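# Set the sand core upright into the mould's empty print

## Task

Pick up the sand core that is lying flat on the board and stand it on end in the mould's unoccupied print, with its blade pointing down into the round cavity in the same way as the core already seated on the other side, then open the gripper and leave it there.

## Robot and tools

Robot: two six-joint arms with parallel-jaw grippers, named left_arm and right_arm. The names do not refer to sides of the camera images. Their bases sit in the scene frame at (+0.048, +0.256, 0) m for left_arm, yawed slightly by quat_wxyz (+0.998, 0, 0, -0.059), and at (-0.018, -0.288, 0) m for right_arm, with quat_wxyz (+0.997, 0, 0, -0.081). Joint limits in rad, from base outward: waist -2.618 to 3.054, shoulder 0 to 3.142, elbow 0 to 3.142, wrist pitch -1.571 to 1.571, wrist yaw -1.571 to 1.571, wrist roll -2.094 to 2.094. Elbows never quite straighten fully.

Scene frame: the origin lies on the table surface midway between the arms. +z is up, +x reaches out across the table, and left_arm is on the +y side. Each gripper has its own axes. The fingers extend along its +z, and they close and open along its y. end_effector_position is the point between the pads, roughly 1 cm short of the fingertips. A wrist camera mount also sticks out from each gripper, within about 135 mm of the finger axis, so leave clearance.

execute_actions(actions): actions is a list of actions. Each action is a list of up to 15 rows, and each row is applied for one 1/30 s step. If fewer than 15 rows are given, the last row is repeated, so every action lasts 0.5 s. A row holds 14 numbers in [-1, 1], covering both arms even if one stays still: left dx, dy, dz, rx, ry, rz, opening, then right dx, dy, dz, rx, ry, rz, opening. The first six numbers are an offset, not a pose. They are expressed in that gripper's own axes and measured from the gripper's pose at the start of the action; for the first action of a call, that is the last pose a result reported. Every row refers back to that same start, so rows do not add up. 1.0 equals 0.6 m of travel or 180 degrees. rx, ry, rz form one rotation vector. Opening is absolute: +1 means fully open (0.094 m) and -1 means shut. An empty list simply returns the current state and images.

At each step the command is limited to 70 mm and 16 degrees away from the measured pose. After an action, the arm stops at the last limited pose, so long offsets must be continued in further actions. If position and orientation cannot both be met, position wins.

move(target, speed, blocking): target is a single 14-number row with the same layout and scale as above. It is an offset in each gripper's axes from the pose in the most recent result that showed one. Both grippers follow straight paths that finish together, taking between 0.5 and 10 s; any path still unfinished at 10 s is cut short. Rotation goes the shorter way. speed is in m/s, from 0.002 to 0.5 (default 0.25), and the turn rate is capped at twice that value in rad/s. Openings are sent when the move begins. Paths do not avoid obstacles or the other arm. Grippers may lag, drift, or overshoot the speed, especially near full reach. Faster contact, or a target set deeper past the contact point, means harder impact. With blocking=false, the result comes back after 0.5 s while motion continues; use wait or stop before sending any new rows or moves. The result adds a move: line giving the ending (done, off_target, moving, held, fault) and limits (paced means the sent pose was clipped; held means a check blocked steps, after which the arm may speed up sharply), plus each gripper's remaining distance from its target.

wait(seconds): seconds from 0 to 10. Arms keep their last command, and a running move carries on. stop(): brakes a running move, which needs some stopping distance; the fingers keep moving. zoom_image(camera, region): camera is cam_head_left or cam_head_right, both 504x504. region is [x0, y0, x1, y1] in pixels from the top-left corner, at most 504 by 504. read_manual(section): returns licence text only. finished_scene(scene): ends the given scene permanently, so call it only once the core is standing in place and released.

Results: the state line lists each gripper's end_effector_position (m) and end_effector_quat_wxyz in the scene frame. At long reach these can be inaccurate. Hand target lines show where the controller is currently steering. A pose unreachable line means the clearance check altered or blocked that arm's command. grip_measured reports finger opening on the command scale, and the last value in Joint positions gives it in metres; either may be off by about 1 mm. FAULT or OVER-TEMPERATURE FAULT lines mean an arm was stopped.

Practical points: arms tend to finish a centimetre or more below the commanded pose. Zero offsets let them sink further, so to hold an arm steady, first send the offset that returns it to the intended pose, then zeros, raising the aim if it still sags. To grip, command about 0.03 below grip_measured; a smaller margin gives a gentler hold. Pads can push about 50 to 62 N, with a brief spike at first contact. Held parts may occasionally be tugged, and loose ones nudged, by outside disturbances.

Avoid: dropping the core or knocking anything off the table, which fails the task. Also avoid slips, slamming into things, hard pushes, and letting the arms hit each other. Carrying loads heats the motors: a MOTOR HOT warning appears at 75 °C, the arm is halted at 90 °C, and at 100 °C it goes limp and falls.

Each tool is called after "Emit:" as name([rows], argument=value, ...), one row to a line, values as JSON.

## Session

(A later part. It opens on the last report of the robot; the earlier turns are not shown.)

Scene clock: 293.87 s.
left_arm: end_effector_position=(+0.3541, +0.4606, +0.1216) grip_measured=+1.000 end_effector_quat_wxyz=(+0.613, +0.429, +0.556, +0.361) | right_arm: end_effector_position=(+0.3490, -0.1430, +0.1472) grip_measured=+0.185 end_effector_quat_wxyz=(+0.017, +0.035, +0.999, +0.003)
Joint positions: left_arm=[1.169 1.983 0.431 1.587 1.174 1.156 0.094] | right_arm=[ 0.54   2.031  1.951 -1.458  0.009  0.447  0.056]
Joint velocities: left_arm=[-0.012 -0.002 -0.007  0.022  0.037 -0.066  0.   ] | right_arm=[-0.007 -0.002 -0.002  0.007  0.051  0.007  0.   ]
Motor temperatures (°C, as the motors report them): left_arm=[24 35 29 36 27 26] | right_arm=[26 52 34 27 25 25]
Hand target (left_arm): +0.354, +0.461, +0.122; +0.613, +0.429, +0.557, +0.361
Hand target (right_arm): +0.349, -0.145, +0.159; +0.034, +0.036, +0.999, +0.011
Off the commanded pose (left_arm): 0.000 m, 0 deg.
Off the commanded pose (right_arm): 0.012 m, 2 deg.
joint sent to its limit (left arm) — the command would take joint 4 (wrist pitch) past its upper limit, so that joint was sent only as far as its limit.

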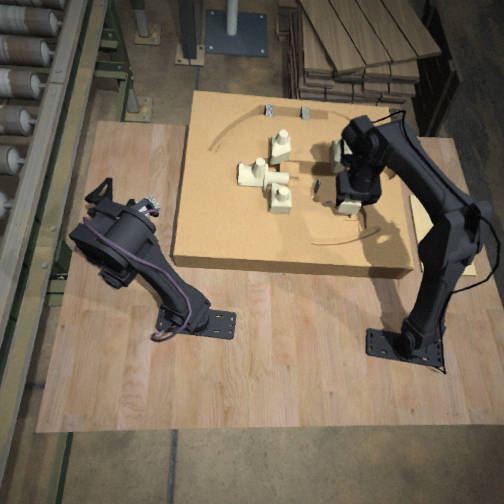

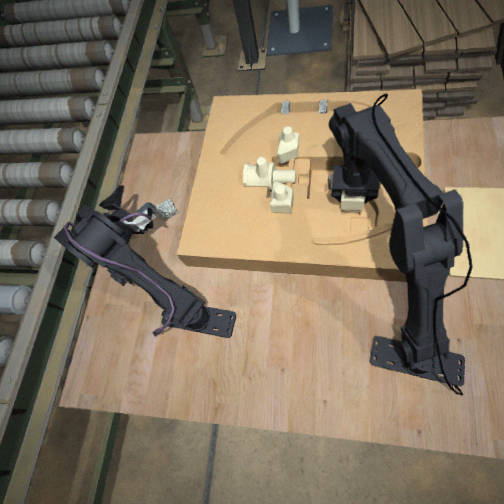

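Emit:
execute_actions([
  [[0,0,0,0,0,0,1, 0.0005,0.0,-0.02,-0.006,-0.0105,0.0005,0.135],[0,0,0,0,0,0,1, 0.001,0.001,-0.02,-0.007,-0.01,0.0005,0.135],[0,0,0,0,0,0,1, 0.0014,0.002,-0.02,-0.008,-0.0095,0.0005,0.135],[0,0,0,0,0,0,1, 0.0018,0.003,-0.02,-0.009,-0.009,0.0005,0.135],[0,0,0,0,0,0,1, 0.0022,0.004,-0.02,-0.01,-0.0085,0.0005,0.135],[0,0,0,0,0,0,1, 0.0025,0.005,-0.02,-0.011,-0.008,0.0005,0.135],[0,0,0,0,0,0,1, 0.0028,0.0058,-0.02,-0.01155,-0.0078,0.0005,0.135]],
])

Emit:
zoom_image(camera="cam_head_right", region=[325, 180, 385, 240])

Emit:
zoom_image(camera="cam_head_left", region=[320, 180, 380, 240])

Scene clock: 299.43 s.
left_arm: end_effector_position=(+0.3541, +0.4606, +0.1216) grip_measured=+1.000 end_effector_quat_wxyz=(+0.613, +0.429, +0.556, +0.361) | right_arm: end_effector_position=(+0.3483, -0.1413, +0.1472) grip_measured=+0.185 end_effector_quat_wxyz=(+0.015, +0.035, +0.999, +0.007)
Joint positions: left_arm=[1.169 1.983 0.431 1.587 1.174 1.156 0.094] | right_arm=[ 0.54   2.031  1.951 -1.458 -0.002  0.447  0.056]
Joint velocities: left_arm=[-0.002  0.007  0.007 -0.037  0.037  0.037  0.   ] | right_arm=[-0.012  0.027 -0.002 -0.125  0.037 -0.037  0.   ]
Motor temperatures (°C, as the motors report them): left_arm=[24 35 29 36 27 26] | right_arm=[26 52 34 27 25 25]
Hand target (left_arm): +0.354, +0.461, +0.122; +0.613, +0.429, +0.557, +0.361
Hand target (right_arm): +0.347, -0.140, +0.159; +0.029, +0.035, +0.999, +0.020
Off the commanded pose (left_arm): 0.000 m, 0 deg.
Off the commanded pose (right_arm): 0.012 m, 2 deg.
joint sent to its limit (left arm) — the command would take joint 4 (wrist pitch) past its upper limit, so that joint was sent only as far as its limit.

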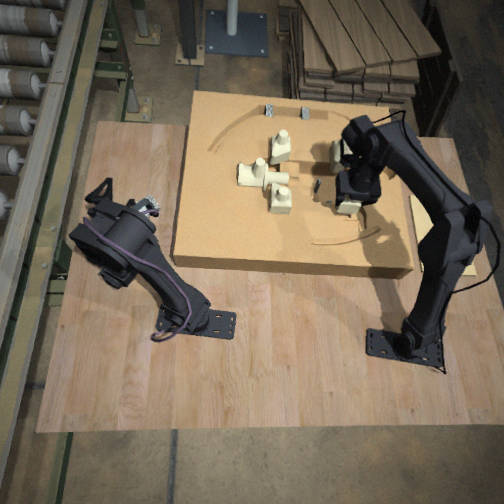

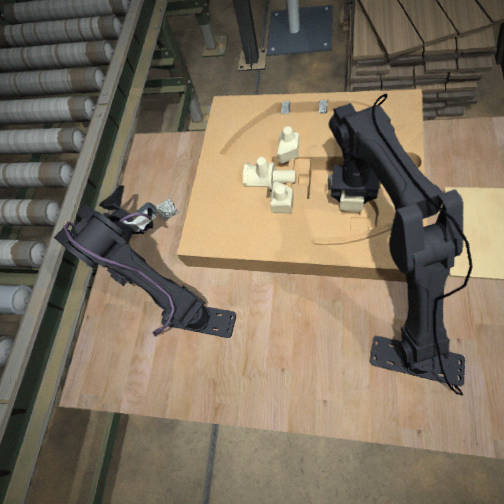

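Region (325, 180, 385, 240) of cam_head_right's 504x504 image, scaled by 8.400, with more detail than that image has.

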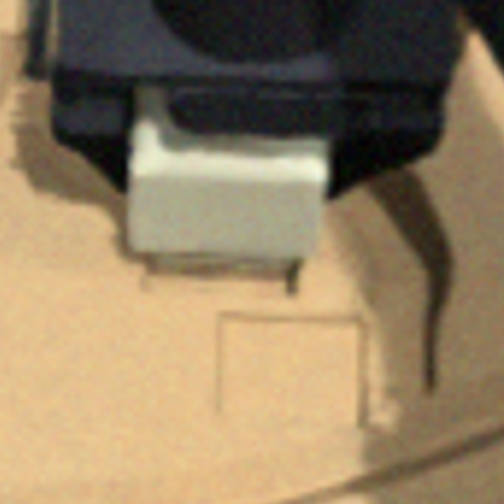

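Region (320, 180, 380, 240) of cam_head_left's 504x504 image, scaled by 8.400, with more detail than that image has.

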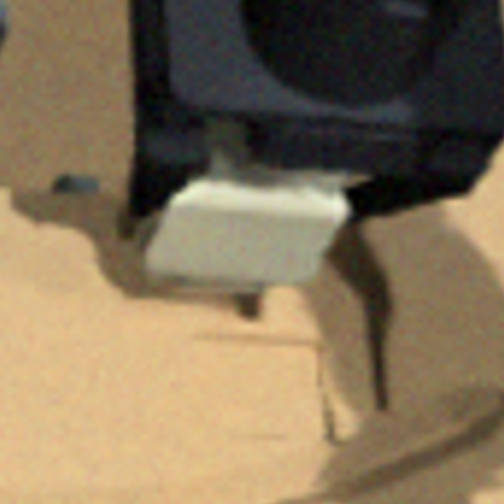

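Emit:
execute_actions([
  [[0,0,0,0,0,0,1, 0.0015,0.0022,-0.019,-0.0083,-0.0089,0,0.135],[0,0,0,0,0,0,1, 0.001,0.0023,-0.018,-0.0083,-0.0089,0,0.135],[0,0,0,0,0,0,1, 0.0005,0.0024,-0.017,-0.0083,-0.0089,0,0.135],[0,0,0,0,0,0,1, 0,0.0025,-0.016,-0.0083,-0.0089,0,0.135],[0,0,0,0,0,0,1, -0.0005,0.0026,-0.0148,-0.0083,-0.0089,0,0.135],[0,0,0,0,0,0,1, -0.001,0.0027,-0.0136,-0.0083,-0.0089,0,0.135],[0,0,0,0,0,0,1, -0.0015,0.0028,-0.0124,-0.0083,-0.0089,0,0.135],[0,0,0,0,0,0,1, -0.002,0.0029,-0.0112,-0.0083,-0.0089,0,0.135],[0,0,0,0,0,0,1, -0.0025,0.003,-0.01,-0.0083,-0.0089,0,0.135],[0,0,0,0,0,0,1, -0.003,0.0031,-0.0088,-0.0083,-0.0089,0,0.135],[0,0,0,0,0,0,1, -0.0033,0.0032,-0.0076,-0.0083,-0.0089,0,0.135],[0,0,0,0,0,0,1, -0.0036,0.0033,-0.0064,-0.0083,-0.0089,0,0.135],[0,0,0,0,0,0,1, -0.0039,0.0034,-0.0052,-0.0083,-0.0089,0,0.135],[0,0,0,0,0,0,1, -0.0042,0.0035,-0.004,-0.0083,-0.0089,0,0.135],[0,0,0,0,0,0,1, -0.0045,0.0035,-0.003,-0.0083,-0.0089,0,0.135]],
])

Emit:
wait(seconds=0.4)

Emit:
zoom_image(camera="cam_head_right", region=[325, 180, 385, 240])

Emit:
zoom_image(camera="cam_head_left", region=[320, 180, 380, 240])

Scene clock: 309.73 s.
left_arm: end_effector_position=(+0.3541, +0.4606, +0.1216) grip_measured=+1.000 end_effector_quat_wxyz=(+0.613, +0.429, +0.556, +0.361) | right_arm: end_effector_position=(+0.3486, -0.1406, +0.1430) grip_measured=+0.185 end_effector_quat_wxyz=(+0.014, +0.035, +0.999, +0.009)
Joint positions: left_arm=[1.169 1.983 0.431 1.587 1.174 1.156 0.094] | right_arm=[ 0.54   2.031  1.934 -1.441 -0.005  0.447  0.056]
Joint velocities: left_arm=[-0.007 -0.017  0.002 -0.022  0.022 -0.022  0.   ] | right_arm=[ 0.012  0.002 -0.081  0.095  0.007 -0.095  0.   ]
Motor temperatures (°C, as the motors report them): left_arm=[24 35 29 36 27 26] | right_arm=[26 53 34 27 25 25]
Hand target (left_arm): +0.354, +0.461, +0.122; +0.613, +0.429, +0.557, +0.361
Hand target (right_arm): +0.351, -0.140, +0.149; +0.029, +0.035, +0.999, +0.020
Off the commanded pose (left_arm): 0.000 m, 0 deg.
Off the commanded pose (right_arm): 0.007 m, 2 deg.
joint sent to its limit (left arm) — the command would take joint 4 (wrist pitch) past its upper limit, so that joint was sent only as far as its limit.

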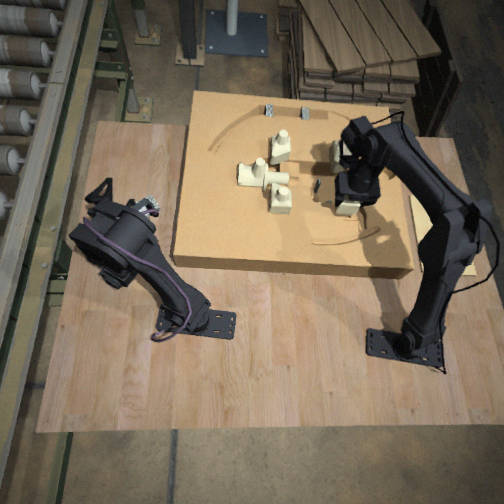

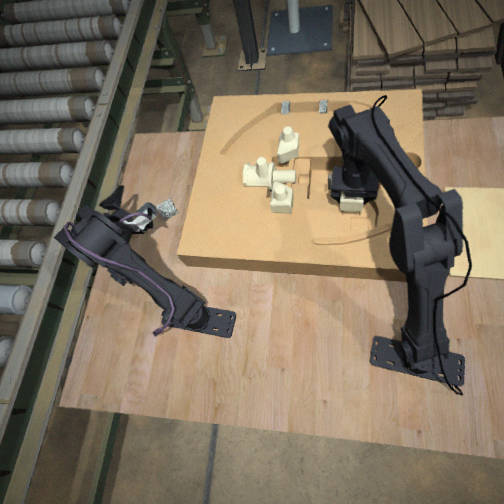

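Scene clock: 310.13 s.
left_arm: end_effector_position=(+0.3541, +0.4606, +0.1216) grip_measured=+1.000 end_effector_quat_wxyz=(+0.613, +0.429, +0.556, +0.361) | right_arm: end_effector_position=(+0.3489, -0.1404, +0.1418) grip_measured=+0.185 end_effector_quat_wxyz=(+0.014, +0.035, +0.999, +0.009)
Joint positions: left_arm=[1.169 1.983 0.431 1.587 1.174 1.156 0.094] | right_arm=[ 0.54   2.031  1.929 -1.436 -0.006  0.447  0.056]
Joint velocities: left_arm=[ 0.017 -0.002 -0.012  0.007  0.037 -0.037  0.   ] | right_arm=[ 0.012 -0.012 -0.007  0.066  0.051  0.007  0.001]
Motor temperatures (°C, as the motors report them): left_arm=[24 35 29 36 27 26] | right_arm=[26 53 34 27 25 25]
Hand target (left_arm): +0.354, +0.461, +0.122; +0.613, +0.429, +0.557, +0.361
Hand target (right_arm): +0.351, -0.139, +0.149; +0.029, +0.035, +0.999, +0.020
Off the commanded pose (left_arm): 0.000 m, 0 deg.
Off the commanded pose (right_arm): 0.008 m, 2 deg.
wait: 0.40 s; at rest by 0.17 s

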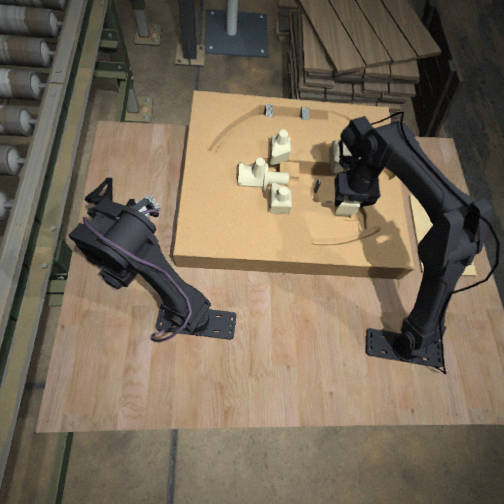

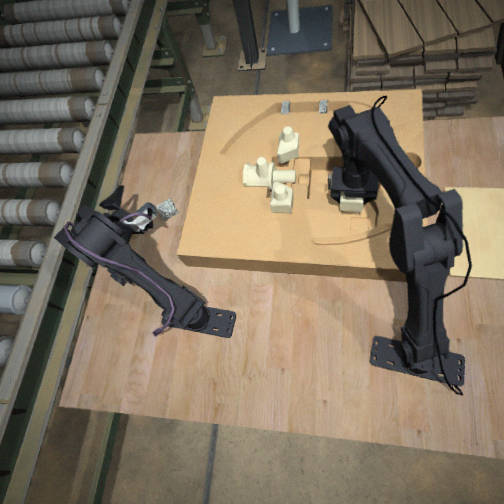

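Region (325, 180, 385, 240) of cam_head_right's 504x504 image, scaled by 8.400, with more detail than that image has.

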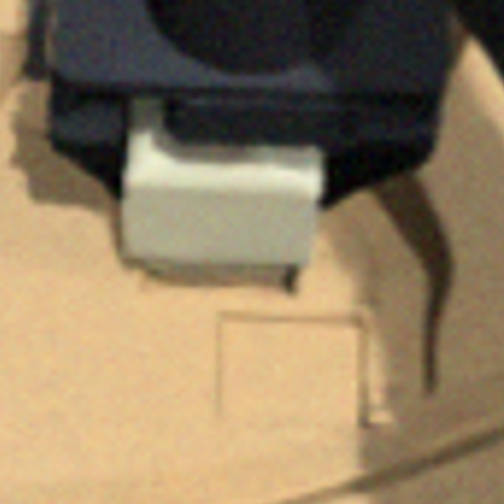

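Region (320, 180, 380, 240) of cam_head_left's 504x504 image, scaled by 8.400, with more detail than that image has.

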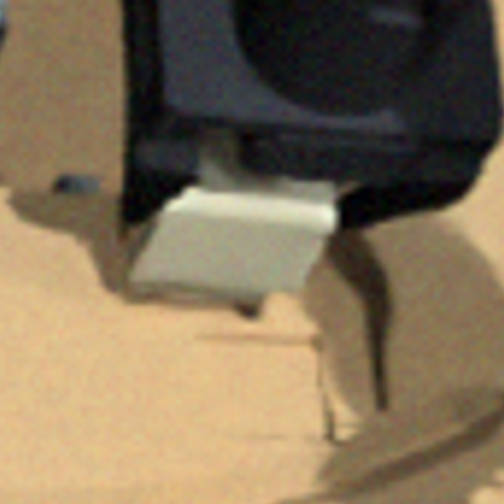

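Emit:
execute_actions([
  [[0,0,0,0,0,0,1, -0.003,0.001,-0.011,-0.005,-0.0095,0,0.135],[0,0,0,0,0,0,1, -0.003,0.0005,-0.0097,-0.005,-0.0095,0,0.135],[0,0,0,0,0,0,1, -0.0025,0,-0.0084,-0.005,-0.0095,0,0.135],[0,0,0,0,0,0,1, -0.002,0,-0.007,-0.005,-0.0095,0,0.135],[0,0,0,0,0,0,1, -0.002,0,-0.0056,-0.005,-0.0095,0,0.135],[0,0,0,0,0,0,1, -0.002,0,-0.0042,-0.005,-0.0095,0,0.135],[0,0,0,0,0,0,1, -0.002,0,-0.0028,-0.005,-0.0095,0,0.135],[0,0,0,0,0,0,1, -0.002,0,-0.0014,-0.005,-0.0095,0,0.135],[0,0,0,0,0,0,1, -0.002,0,0,-0.005,-0.0095,0,0.135],[0,0,0,0,0,0,1, -0.002,0,0.0014,-0.005,-0.0095,0,0.135],[0,0,0,0,0,0,1, -0.002,0,0.0028,-0.005,-0.0095,0,0.135],[0,0,0,0,0,0,1, -0.002,0,0.0042,-0.005,-0.0095,0,0.135],[0,0,0,0,0,0,1, -0.002,0,0.0056,-0.005,-0.0095,0,0.135],[0,0,0,0,0,0,1, -0.002,0,0.007,-0.005,-0.0095,0,0.135],[0,0,0,0,0,0,1, -0.002,0,0.008,-0.005,-0.0095,0,0.135]],
])

Emit:
wait(seconds=0.4)

Emit:
zoom_image(camera="cam_head_right", region=[325, 180, 385, 240])

Emit:
zoom_image(camera="cam_head_left", region=[320, 180, 380, 240])

Scene clock: 314.27 s.
left_arm: end_effector_position=(+0.3541, +0.4606, +0.1216) grip_measured=+1.000 end_effector_quat_wxyz=(+0.613, +0.429, +0.556, +0.361) | right_arm: end_effector_position=(+0.3500, -0.1400, +0.1286) grip_measured=+0.185 end_effector_quat_wxyz=(+0.014, +0.035, +0.999, +0.009)
Joint positions: left_arm=[1.169 1.983 0.431 1.587 1.174 1.156 0.094] | right_arm=[ 0.54   2.031  1.876 -1.384 -0.005  0.447  0.056]
Joint velocities: left_arm=[-0.022 -0.022 -0.002 -0.037 -0.095 -0.022  0.   ] | right_arm=[-0.007  0.002 -0.1    0.095 -0.037 -0.066 -0.   ]
Motor temperatures (°C, as the motors report them): left_arm=[24 35 29 36 27 26] | right_arm=[26 52 34 27 25 25]
Hand target (left_arm): +0.354, +0.461, +0.122; +0.613, +0.429, +0.557, +0.361
Hand target (right_arm): +0.350, -0.140, +0.137; +0.029, +0.035, +0.999, +0.016
Off the commanded pose (left_arm): 0.000 m, 0 deg.
Off the commanded pose (right_arm): 0.008 m, 2 deg.
joint sent to its limit (left arm) — the command would take joint 4 (wrist pitch) past its upper limit, so that joint was sent only as far as its limit.

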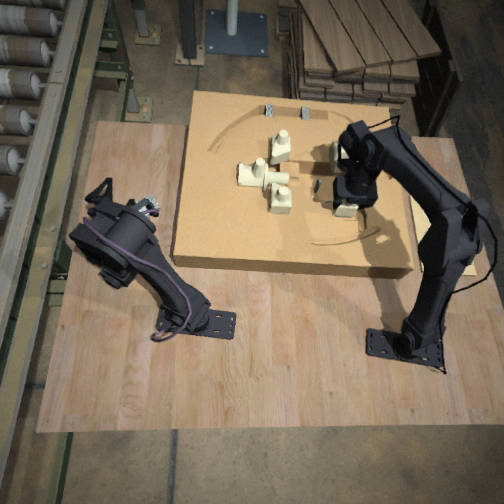

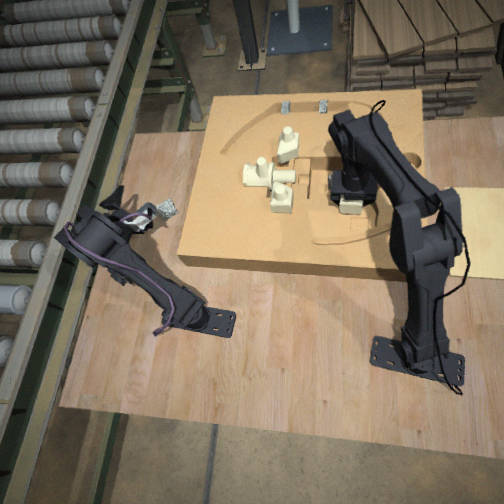

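Scene clock: 314.67 s.
left_arm: end_effector_position=(+0.3541, +0.4606, +0.1216) grip_measured=+1.000 end_effector_quat_wxyz=(+0.613, +0.429, +0.556, +0.361) | right_arm: end_effector_position=(+0.3503, -0.1399, +0.1268) grip_measured=+0.185 end_effector_quat_wxyz=(+0.014, +0.035, +0.999, +0.009)
Joint positions: left_arm=[1.169 1.983 0.431 1.587 1.174 1.156 0.094] | right_arm=[ 0.54   2.031  1.869 -1.376 -0.005  0.447  0.056]
Joint velocities: left_arm=[-0.027 -0.022 -0.007  0.022 -0.066 -0.037  0.   ] | right_arm=[-0.042 -0.002 -0.012  0.051 -0.037 -0.007 -0.001]
Motor temperatures (°C, as the motors report them): left_arm=[24 35 29 36 27 26] | right_arm=[26 52 34 27 25 25]
Hand target (left_arm): +0.354, +0.461, +0.122; +0.613, +0.429, +0.557, +0.361
Hand target (right_arm): +0.350, -0.140, +0.137; +0.029, +0.035, +0.999, +0.016
Off the commanded pose (left_arm): 0.000 m, 0 deg.
Off the commanded pose (right_arm): 0.010 m, 2 deg.
wait: 0.40 s; at rest by 0.20 s

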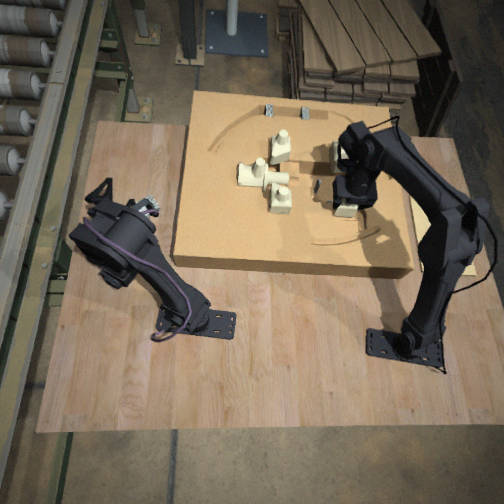

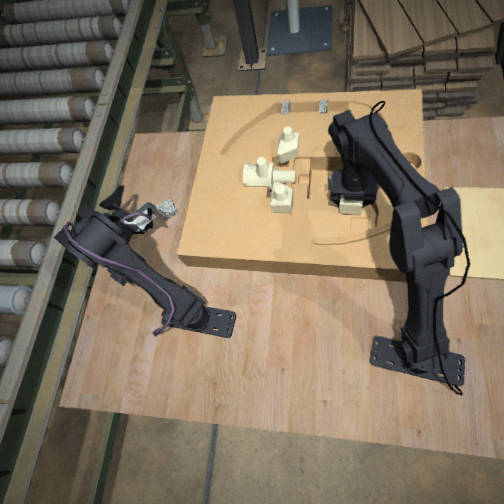

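Region (325, 180, 385, 240) of cam_head_right's 504x504 image, scaled by 8.400, with more detail than that image has.

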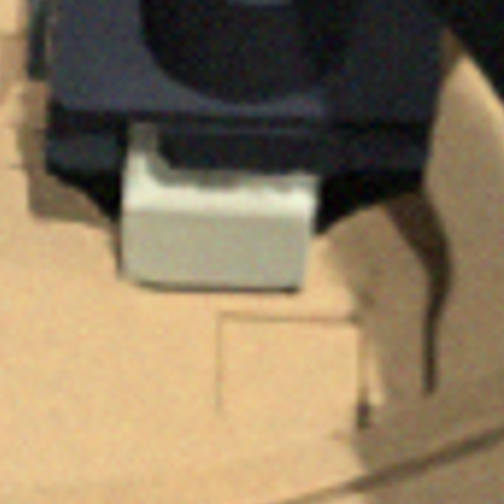

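Region (320, 180, 380, 240) of cam_head_left's 504x504 image, scaled by 8.400, with more detail than that image has.

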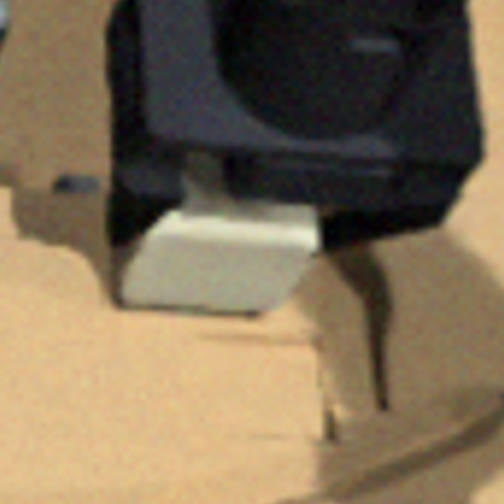

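Emit:
execute_actions([
  [[0,0,0,0,0,0,1, 0.0005,0,-0.016,-0.0045,-0.0095,0,0.135],[0,0,0,0,0,0,1, 0.0005,0,-0.015,-0.0045,-0.0095,0,0.135],[0,0,0,0,0,0,1, 0.0005,0,-0.014,-0.0045,-0.0095,0,0.135],[0,0,0,0,0,0,1, 0.0005,0,-0.013,-0.0045,-0.0095,0,0.135],[0,0,0,0,0,0,1, 0.0005,0,-0.012,-0.0045,-0.0095,0,0.135],[0,0,0,0,0,0,1, 0.0005,0,-0.011,-0.0045,-0.0095,0,0.135],[0,0,0,0,0,0,1, 0.0005,0,-0.01,-0.0045,-0.0095,0,0.135],[0,0,0,0,0,0,1, 0.0005,0,-0.009,-0.0045,-0.0095,0,0.135],[0,0,0,0,0,0,1, 0.0005,0,-0.008,-0.0045,-0.0095,0,0.135],[0,0,0,0,0,0,1, 0.0005,0,-0.007,-0.0045,-0.0095,0,0.135],[0,0,0,0,0,0,1, 0.0005,0,-0.006,-0.0045,-0.0095,0,0.135],[0,0,0,0,0,0,1, 0.0005,0,-0.005,-0.0045,-0.0095,0,0.135],[0,0,0,0,0,0,1, 0.0005,0,-0.004,-0.0045,-0.0095,0,0.135],[0,0,0,0,0,0,1, 0.0005,0,-0.003,-0.0045,-0.0095,0,0.135],[0,0,0,0,0,0,1, 0.0005,0,-0.002,-0.0045,-0.0095,0,0.135]],
])

Emit:
wait(seconds=0.4)

Emit:
zoom_image(camera="cam_head_right", region=[325, 180, 385, 240])

Emit:
zoom_image(camera="cam_head_left", region=[320, 180, 380, 240])

Scene clock: 319.33 s.
left_arm: end_effector_position=(+0.3541, +0.4606, +0.1216) grip_measured=+1.000 end_effector_quat_wxyz=(+0.613, +0.429, +0.556, +0.361) | right_arm: end_effector_position=(+0.3508, -0.1406, +0.1200) grip_measured=+0.185 end_effector_quat_wxyz=(+0.016, +0.034, +0.999, +0.007)
Joint positions: left_arm=[1.169 1.983 0.431 1.587 1.174 1.156 0.094] | right_arm=[ 0.54   2.028  1.839 -1.347 -0.001  0.446  0.056]
Joint velocities: left_arm=[ 0.007 -0.017  0.012  0.007 -0.037  0.007  0.   ] | right_arm=[ 0.002 -0.051 -0.076  0.037 -0.007  0.022 -0.   ]
Motor temperatures (°C, as the motors report them): left_arm=[24 35 29 36 27 26] | right_arm=[26 53 34 27 25 25]
Hand target (left_arm): +0.354, +0.461, +0.122; +0.613, +0.429, +0.557, +0.361
Hand target (right_arm): +0.350, -0.140, +0.128; +0.029, +0.035, +0.999, +0.015
Off the commanded pose (left_arm): 0.000 m, 0 deg.
Off the commanded pose (right_arm): 0.008 m, 2 deg.
joint sent to its limit (left arm) — the command would take joint 4 (wrist pitch) past its upper limit, so that joint was sent only as far as its limit.

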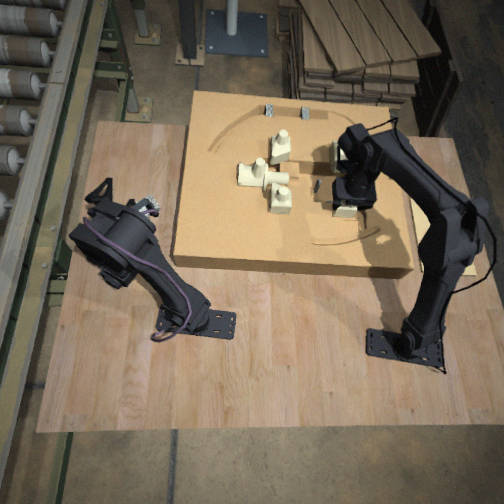

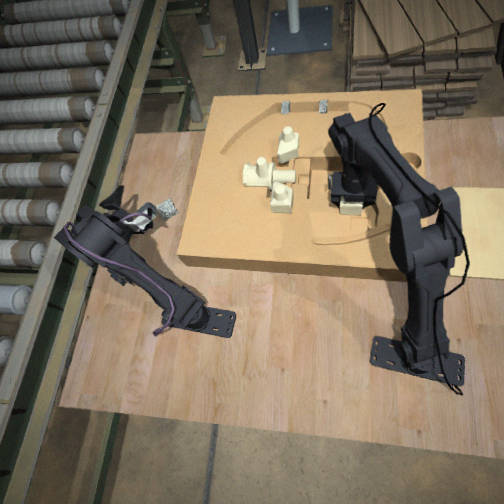

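Scene clock: 319.73 s.
left_arm: end_effector_position=(+0.3541, +0.4606, +0.1216) grip_measured=+1.000 end_effector_quat_wxyz=(+0.613, +0.429, +0.556, +0.361) | right_arm: end_effector_position=(+0.3509, -0.1405, +0.1202) grip_measured=+0.185 end_effector_quat_wxyz=(+0.017, +0.034, +0.999, +0.008)
Joint positions: left_arm=[1.169 1.983 0.431 1.587 1.174 1.156 0.094] | right_arm=[ 0.54   2.026  1.836 -1.344 -0.001  0.446  0.056]
Joint velocities: left_arm=[ 0.007 -0.007  0.012 -0.007  0.066  0.007  0.   ] | right_arm=[-0.002 -0.002 -0.002 -0.037 -0.066 -0.007 -0.001]
Motor temperatures (°C, as the motors report them): left_arm=[24 35 29 36 27 26] | right_arm=[26 53 34 27 25 25]
Hand target (left_arm): +0.354, +0.461, +0.122; +0.613, +0.429, +0.557, +0.361
Hand target (right_arm): +0.350, -0.140, +0.128; +0.029, +0.035, +0.999, +0.016
Off the commanded pose (left_arm): 0.000 m, 0 deg.
Off the commanded pose (right_arm): 0.008 m, 2 deg.
wait: 0.40 s; at rest by 0.17 s

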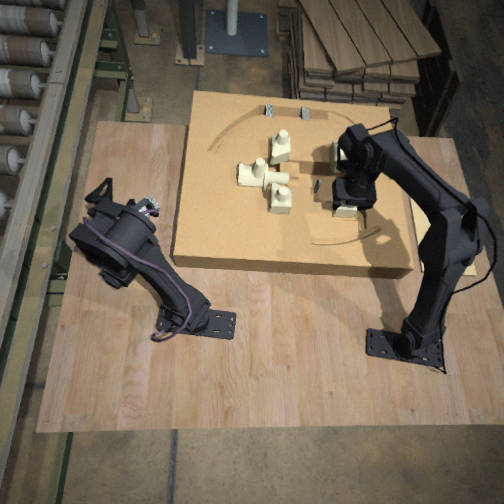

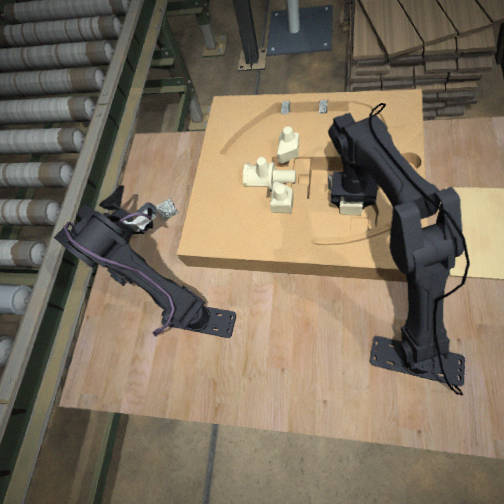

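Region (325, 180, 385, 240) of cam_head_right's 504x504 image, scaled by 8.400, with more detail than that image has.

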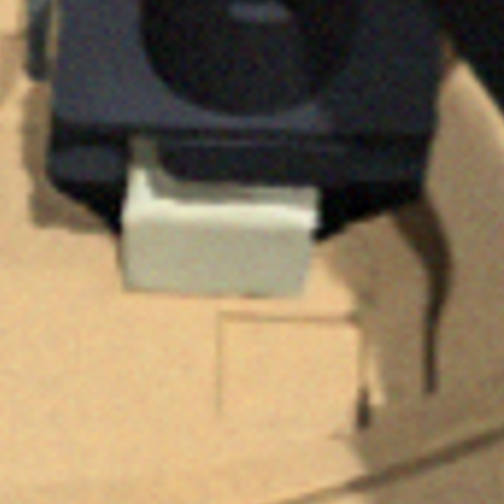

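Region (320, 180, 380, 240) of cam_head_left's 504x504 image, scaled by 8.400, with more detail than that image has.

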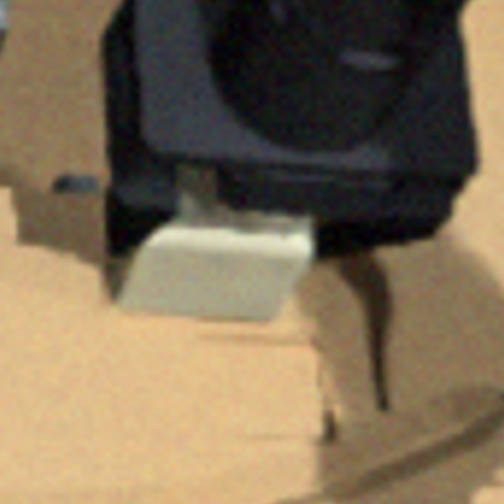

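Emit:
execute_actions([
  [[0,0,0,0,0,0,1, 0.001,0,-0.014,-0.0045,-0.0075,0,0.15],[0,0,0,0,0,0,1, 0.001,0,-0.014,-0.0045,-0.0075,0,0.165],[0,0,0,0,0,0,1, 0.001,0,-0.014,-0.0045,-0.0075,0,0.175],[0,0,0,0,0,0,1, 0.001,0,-0.014,-0.0045,-0.0075,0,0.185],[0,0,0,0,0,0,1, 0.001,0,-0.014,-0.0045,-0.0075,0,0.195],[0,0,0,0,0,0,1, 0.001,0,-0.014,-0.0045,-0.0075,0,0.205],[0,0,0,0,0,0,1, 0.001,0,-0.014,-0.0045,-0.0075,0,0.22],[0,0,0,0,0,0,1, 0.001,0,-0.014,-0.0045,-0.0075,0,0.24],[0,0,0,0,0,0,1, 0.001,0,-0.014,-0.0045,-0.0075,0,0.27],[0,0,0,0,0,0,1, 0.001,0,-0.014,-0.0045,-0.0075,0,0.31],[0,0,0,0,0,0,1, 0.001,0,-0.014,-0.0045,-0.0075,0,0.36],[0,0,0,0,0,0,1, 0.001,0,-0.014,-0.0045,-0.0075,0,0.42],[0,0,0,0,0,0,1, 0.001,0,-0.014,-0.0045,-0.0075,0,0.48],[0,0,0,0,0,0,1, 0.001,0,-0.014,-0.0045,-0.0075,0,0.54],[0,0,0,0,0,0,1, 0.001,0,-0.014,-0.0045,-0.0075,0,0.6]],
])

Emit:
zoom_image(camera="cam_head_right", region=[325, 180, 385, 240])

Scene clock: 323.50 s.
left_arm: end_effector_position=(+0.3541, +0.4606, +0.1216) grip_measured=+1.000 end_effector_quat_wxyz=(+0.613, +0.429, +0.556, +0.361) | right_arm: end_effector_position=(+0.3513, -0.1408, +0.1238) grip_measured=+0.568 end_effector_quat_wxyz=(+0.022, +0.034, +0.999, +0.009)
Joint positions: left_arm=[1.169 1.983 0.431 1.587 1.174 1.156 0.094] | right_arm=[ 0.54   2.016  1.836 -1.342  0.002  0.446  0.074]
Joint velocities: left_arm=[-0.007 -0.017  0.002 -0.007 -0.081  0.022  0.   ] | right_arm=[-0.012 -0.007 -0.007  0.066 -0.022 -0.007  0.061]
Motor temperatures (°C, as the motors report them): left_arm=[24 35 29 37 27 26] | right_arm=[26 53 33 27 25 25]
Hand target (left_arm): +0.354, +0.461, +0.122; +0.613, +0.429, +0.557, +0.361
Hand target (right_arm): +0.350, -0.141, +0.129; +0.029, +0.034, +0.999, +0.014
Off the commanded pose (left_arm): 0.000 m, 0 deg.
Off the commanded pose (right_arm): 0.005 m, 1 deg.
joint sent to its limit (left arm) — the command would take joint 4 (wrist pitch) past its upper limit, so that joint was sent only as far as its limit.

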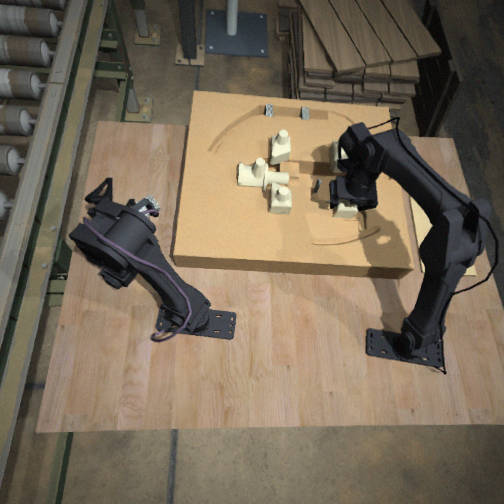

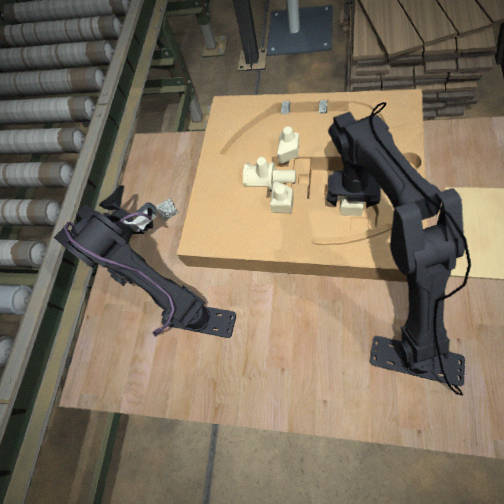

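Region (325, 180, 385, 240) of cam_head_right's 504x504 image, scaled by 8.400, with more detail than that image has.

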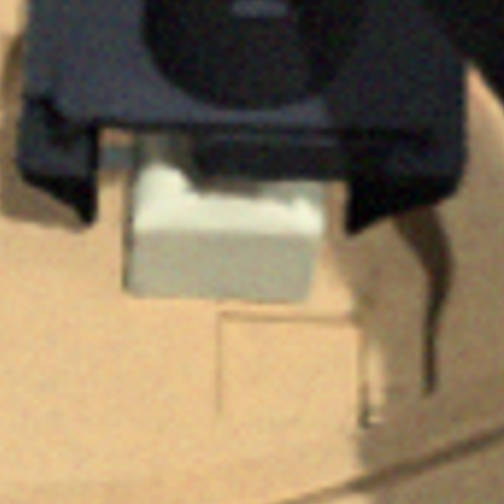

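The core settled. Retreat up, then away.

Emit:
move(target=[0,0,0,0,0,0,1, 0,0,-0.13,0,-0.03,0,0.8], speed=0.12)

Emit:
move(target=[0,0,0,0,0,0,1, 0.2,-0.25,-0.05,0,-0.1,0,0.8], speed=0.2)

Emit:
zoom_image(camera="cam_head_left", region=[260, 120, 400, 260])

Emit:
zoom_image(camera="cam_head_right", region=[270, 110, 410, 250])

Scene clock: 326.27 s.
left_arm: end_effector_position=(+0.3541, +0.4606, +0.1216) grip_measured=+1.000 end_effector_quat_wxyz=(+0.613, +0.429, +0.556, +0.361) | right_arm: end_effector_position=(+0.3484, -0.1433, +0.1899) grip_measured=+0.799 end_effector_quat_wxyz=(+0.055, +0.034, +0.998, +0.008)
Joint positions: left_arm=[1.169 1.983 0.431 1.587 1.174 1.156 0.094] | right_arm=[ 0.55   1.987  2.057 -1.533  0.031  0.454  0.084]
Joint velocities: left_arm=[ 0.002  0.017 -0.007 -0.051 -0.037  0.022  0.   ] | right_arm=[ 0.007 -0.027 -0.022 -0.022  0.066 -0.051 -0.   ]
Motor temperatures (°C, as the motors report them): left_arm=[24 35 29 37 27 26] | right_arm=[26 52 34 27 25 25]
Hand target (left_arm): +0.354, +0.461, +0.122; +0.613, +0.429, +0.557, +0.361
Hand target (right_arm): +0.348, -0.142, +0.202; +0.070, +0.035, +0.997, +0.008
Off the commanded pose (left_arm): 0.000 m, 0 deg.
Off the commanded pose (right_arm): 0.012 m, 2 deg.
joint sent to its limit (left arm) — the command would take joint 4 (wrist pitch) past its upper limit, so that joint was sent only as far as its limit.
move: off_target (right_arm)

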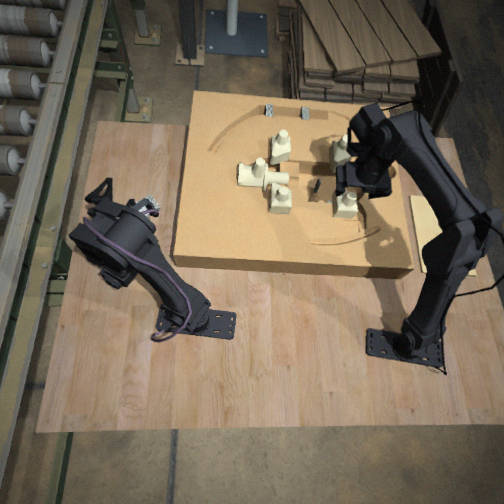

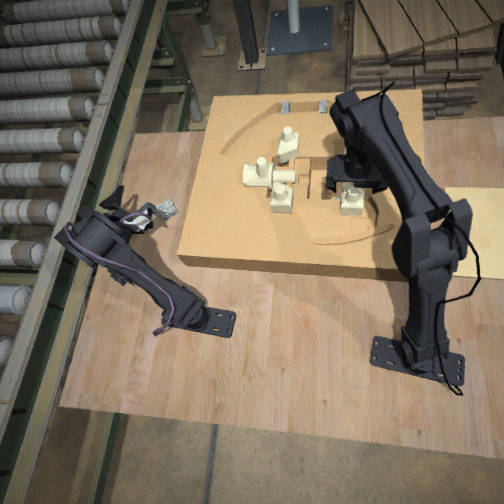

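Scene clock: 327.87 s.
left_arm: end_effector_position=(+0.3541, +0.4606, +0.1216) grip_measured=+1.000 end_effector_quat_wxyz=(+0.613, +0.429, +0.556, +0.361) | right_arm: end_effector_position=(+0.2163, -0.2868, +0.2130) grip_measured=+0.799 end_effector_quat_wxyz=(+0.209, +0.037, +0.977, -0.007)
Joint positions: left_arm=[1.169 1.983 0.431 1.587 1.174 1.156 0.094] | right_arm=[ 0.196  1.084  1.2   -1.268  0.043  0.1    0.084]
Joint velocities: left_arm=[ 0.002 -0.002 -0.012 -0.007 -0.037 -0.051  0.   ] | right_arm=[-0.007 -0.002 -0.017 -0.007 -0.007  0.007 -0.   ]
Motor temperatures (°C, as the motors report them): left_arm=[24 35 29 37 27 26] | right_arm=[26 51 34 27 25 25]
Hand target (left_arm): +0.354, +0.461, +0.122; +0.613, +0.429, +0.557, +0.361
Hand target (right_arm): +0.216, -0.287, +0.209; +0.210, +0.035, +0.977, -0.004
Off the commanded pose (left_arm): 0.000 m, 0 deg.
Off the commanded pose (right_arm): 0.010 m, 1 deg.
joint sent to its limit (left arm) — the command would take joint 4 (wrist pitch) past its upper limit, so that joint was sent only as far as its limit.
move: done

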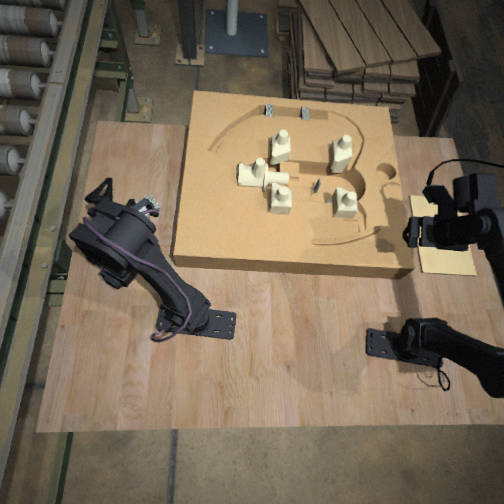

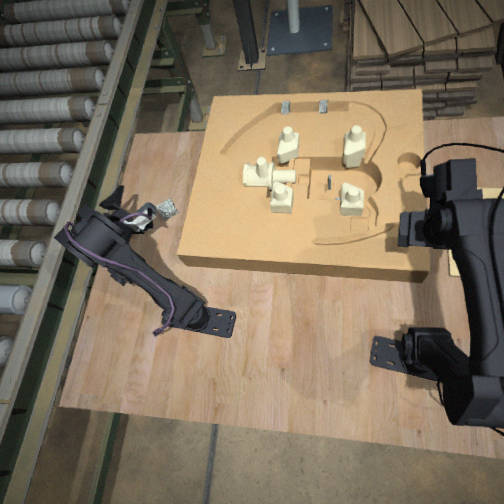

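Region (260, 120, 400, 260) of cam_head_left's 504x504 image, scaled by 3.600, with more detail than that image has.

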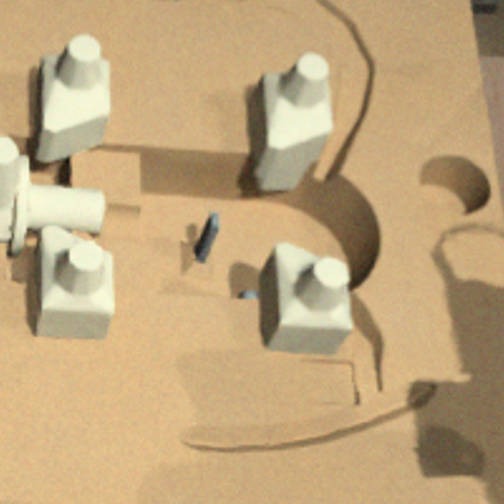

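Region (270, 110, 410, 250) of cam_head_right's 504x504 image, scaled by 3.600, with more detail than that image has.

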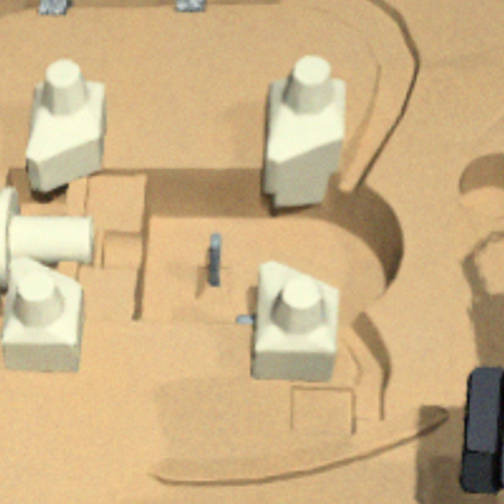

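The core stands seated in its print, matching its neighbours.

Emit:
finished_scene(scene=2)

The scene is finished: the task was done.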